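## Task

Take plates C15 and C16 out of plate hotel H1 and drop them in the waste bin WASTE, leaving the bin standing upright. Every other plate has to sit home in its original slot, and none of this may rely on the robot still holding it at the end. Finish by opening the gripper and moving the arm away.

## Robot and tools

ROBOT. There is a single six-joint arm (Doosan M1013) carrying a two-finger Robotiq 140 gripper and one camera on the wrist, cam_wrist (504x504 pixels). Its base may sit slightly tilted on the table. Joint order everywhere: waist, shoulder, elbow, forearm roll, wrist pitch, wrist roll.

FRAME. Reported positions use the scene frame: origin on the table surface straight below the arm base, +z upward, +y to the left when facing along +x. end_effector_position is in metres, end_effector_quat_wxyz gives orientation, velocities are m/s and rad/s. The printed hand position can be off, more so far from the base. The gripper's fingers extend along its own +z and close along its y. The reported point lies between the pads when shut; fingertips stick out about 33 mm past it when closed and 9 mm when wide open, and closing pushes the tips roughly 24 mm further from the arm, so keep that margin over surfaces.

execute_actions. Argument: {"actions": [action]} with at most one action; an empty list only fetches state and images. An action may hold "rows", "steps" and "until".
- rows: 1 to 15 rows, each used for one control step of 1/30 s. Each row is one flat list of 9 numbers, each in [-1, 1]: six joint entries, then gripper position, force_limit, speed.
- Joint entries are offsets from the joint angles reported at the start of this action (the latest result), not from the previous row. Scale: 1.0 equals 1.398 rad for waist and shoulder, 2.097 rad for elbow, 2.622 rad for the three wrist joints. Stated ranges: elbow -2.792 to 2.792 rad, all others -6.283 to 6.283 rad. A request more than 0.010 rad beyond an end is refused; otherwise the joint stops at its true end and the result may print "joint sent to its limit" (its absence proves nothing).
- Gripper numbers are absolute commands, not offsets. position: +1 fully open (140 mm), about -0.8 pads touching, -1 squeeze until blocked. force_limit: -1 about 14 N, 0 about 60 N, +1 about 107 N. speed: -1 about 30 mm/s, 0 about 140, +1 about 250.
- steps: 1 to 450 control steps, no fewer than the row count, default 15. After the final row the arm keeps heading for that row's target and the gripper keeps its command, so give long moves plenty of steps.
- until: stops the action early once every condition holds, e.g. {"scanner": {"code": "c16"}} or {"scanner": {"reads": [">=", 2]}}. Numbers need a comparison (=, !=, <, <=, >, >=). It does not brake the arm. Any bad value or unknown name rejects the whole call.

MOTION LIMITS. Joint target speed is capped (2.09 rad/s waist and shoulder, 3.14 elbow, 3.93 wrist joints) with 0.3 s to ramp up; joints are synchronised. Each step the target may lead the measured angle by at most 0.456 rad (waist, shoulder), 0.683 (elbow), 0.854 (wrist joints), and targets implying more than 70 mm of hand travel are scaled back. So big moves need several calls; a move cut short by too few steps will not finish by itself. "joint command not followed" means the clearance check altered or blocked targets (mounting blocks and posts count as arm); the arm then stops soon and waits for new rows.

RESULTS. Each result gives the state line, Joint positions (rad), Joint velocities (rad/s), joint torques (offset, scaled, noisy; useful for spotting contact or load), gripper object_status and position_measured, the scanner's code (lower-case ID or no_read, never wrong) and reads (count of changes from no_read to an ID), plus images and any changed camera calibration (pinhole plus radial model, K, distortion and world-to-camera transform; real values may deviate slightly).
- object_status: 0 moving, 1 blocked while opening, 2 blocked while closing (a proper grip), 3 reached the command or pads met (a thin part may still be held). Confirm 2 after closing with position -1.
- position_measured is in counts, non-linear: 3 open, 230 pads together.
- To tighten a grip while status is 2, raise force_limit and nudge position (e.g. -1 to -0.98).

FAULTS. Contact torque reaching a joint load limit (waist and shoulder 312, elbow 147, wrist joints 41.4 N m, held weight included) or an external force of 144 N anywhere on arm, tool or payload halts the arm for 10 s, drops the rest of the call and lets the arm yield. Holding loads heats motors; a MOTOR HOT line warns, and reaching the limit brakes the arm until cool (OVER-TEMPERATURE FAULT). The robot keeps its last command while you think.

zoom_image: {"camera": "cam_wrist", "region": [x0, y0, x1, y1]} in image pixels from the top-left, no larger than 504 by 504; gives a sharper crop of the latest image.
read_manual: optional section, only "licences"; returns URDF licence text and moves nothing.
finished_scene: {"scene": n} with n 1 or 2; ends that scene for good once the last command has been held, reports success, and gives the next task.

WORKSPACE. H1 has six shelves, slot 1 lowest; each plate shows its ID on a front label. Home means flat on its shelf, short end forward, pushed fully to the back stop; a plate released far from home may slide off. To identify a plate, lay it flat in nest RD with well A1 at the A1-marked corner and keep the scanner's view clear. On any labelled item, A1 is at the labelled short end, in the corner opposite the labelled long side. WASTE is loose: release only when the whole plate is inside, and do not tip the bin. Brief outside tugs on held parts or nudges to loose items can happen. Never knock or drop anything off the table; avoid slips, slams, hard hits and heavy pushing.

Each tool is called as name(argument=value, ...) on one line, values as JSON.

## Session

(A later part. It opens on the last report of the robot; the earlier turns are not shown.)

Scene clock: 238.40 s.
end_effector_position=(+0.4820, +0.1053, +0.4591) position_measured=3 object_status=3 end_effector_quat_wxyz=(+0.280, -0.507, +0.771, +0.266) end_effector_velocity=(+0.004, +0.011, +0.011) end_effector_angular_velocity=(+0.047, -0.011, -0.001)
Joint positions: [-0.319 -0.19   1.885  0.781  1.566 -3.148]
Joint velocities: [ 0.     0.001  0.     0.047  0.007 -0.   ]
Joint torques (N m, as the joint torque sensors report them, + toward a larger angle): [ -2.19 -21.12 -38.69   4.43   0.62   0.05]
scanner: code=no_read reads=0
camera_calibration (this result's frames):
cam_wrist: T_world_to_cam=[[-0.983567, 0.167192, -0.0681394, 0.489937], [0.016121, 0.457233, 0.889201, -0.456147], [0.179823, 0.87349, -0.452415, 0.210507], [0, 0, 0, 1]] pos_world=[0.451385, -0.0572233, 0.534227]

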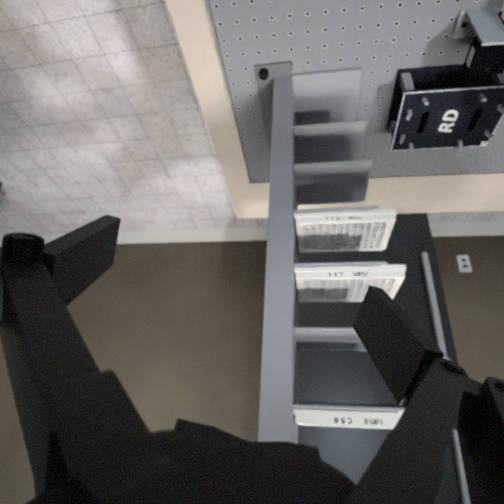

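C11, C51 and C56 are all against the back stop. C15 and C16 are both in the bin, and the bin is upright.

finished_scene(scene=1)

The scene is finished: the task was done.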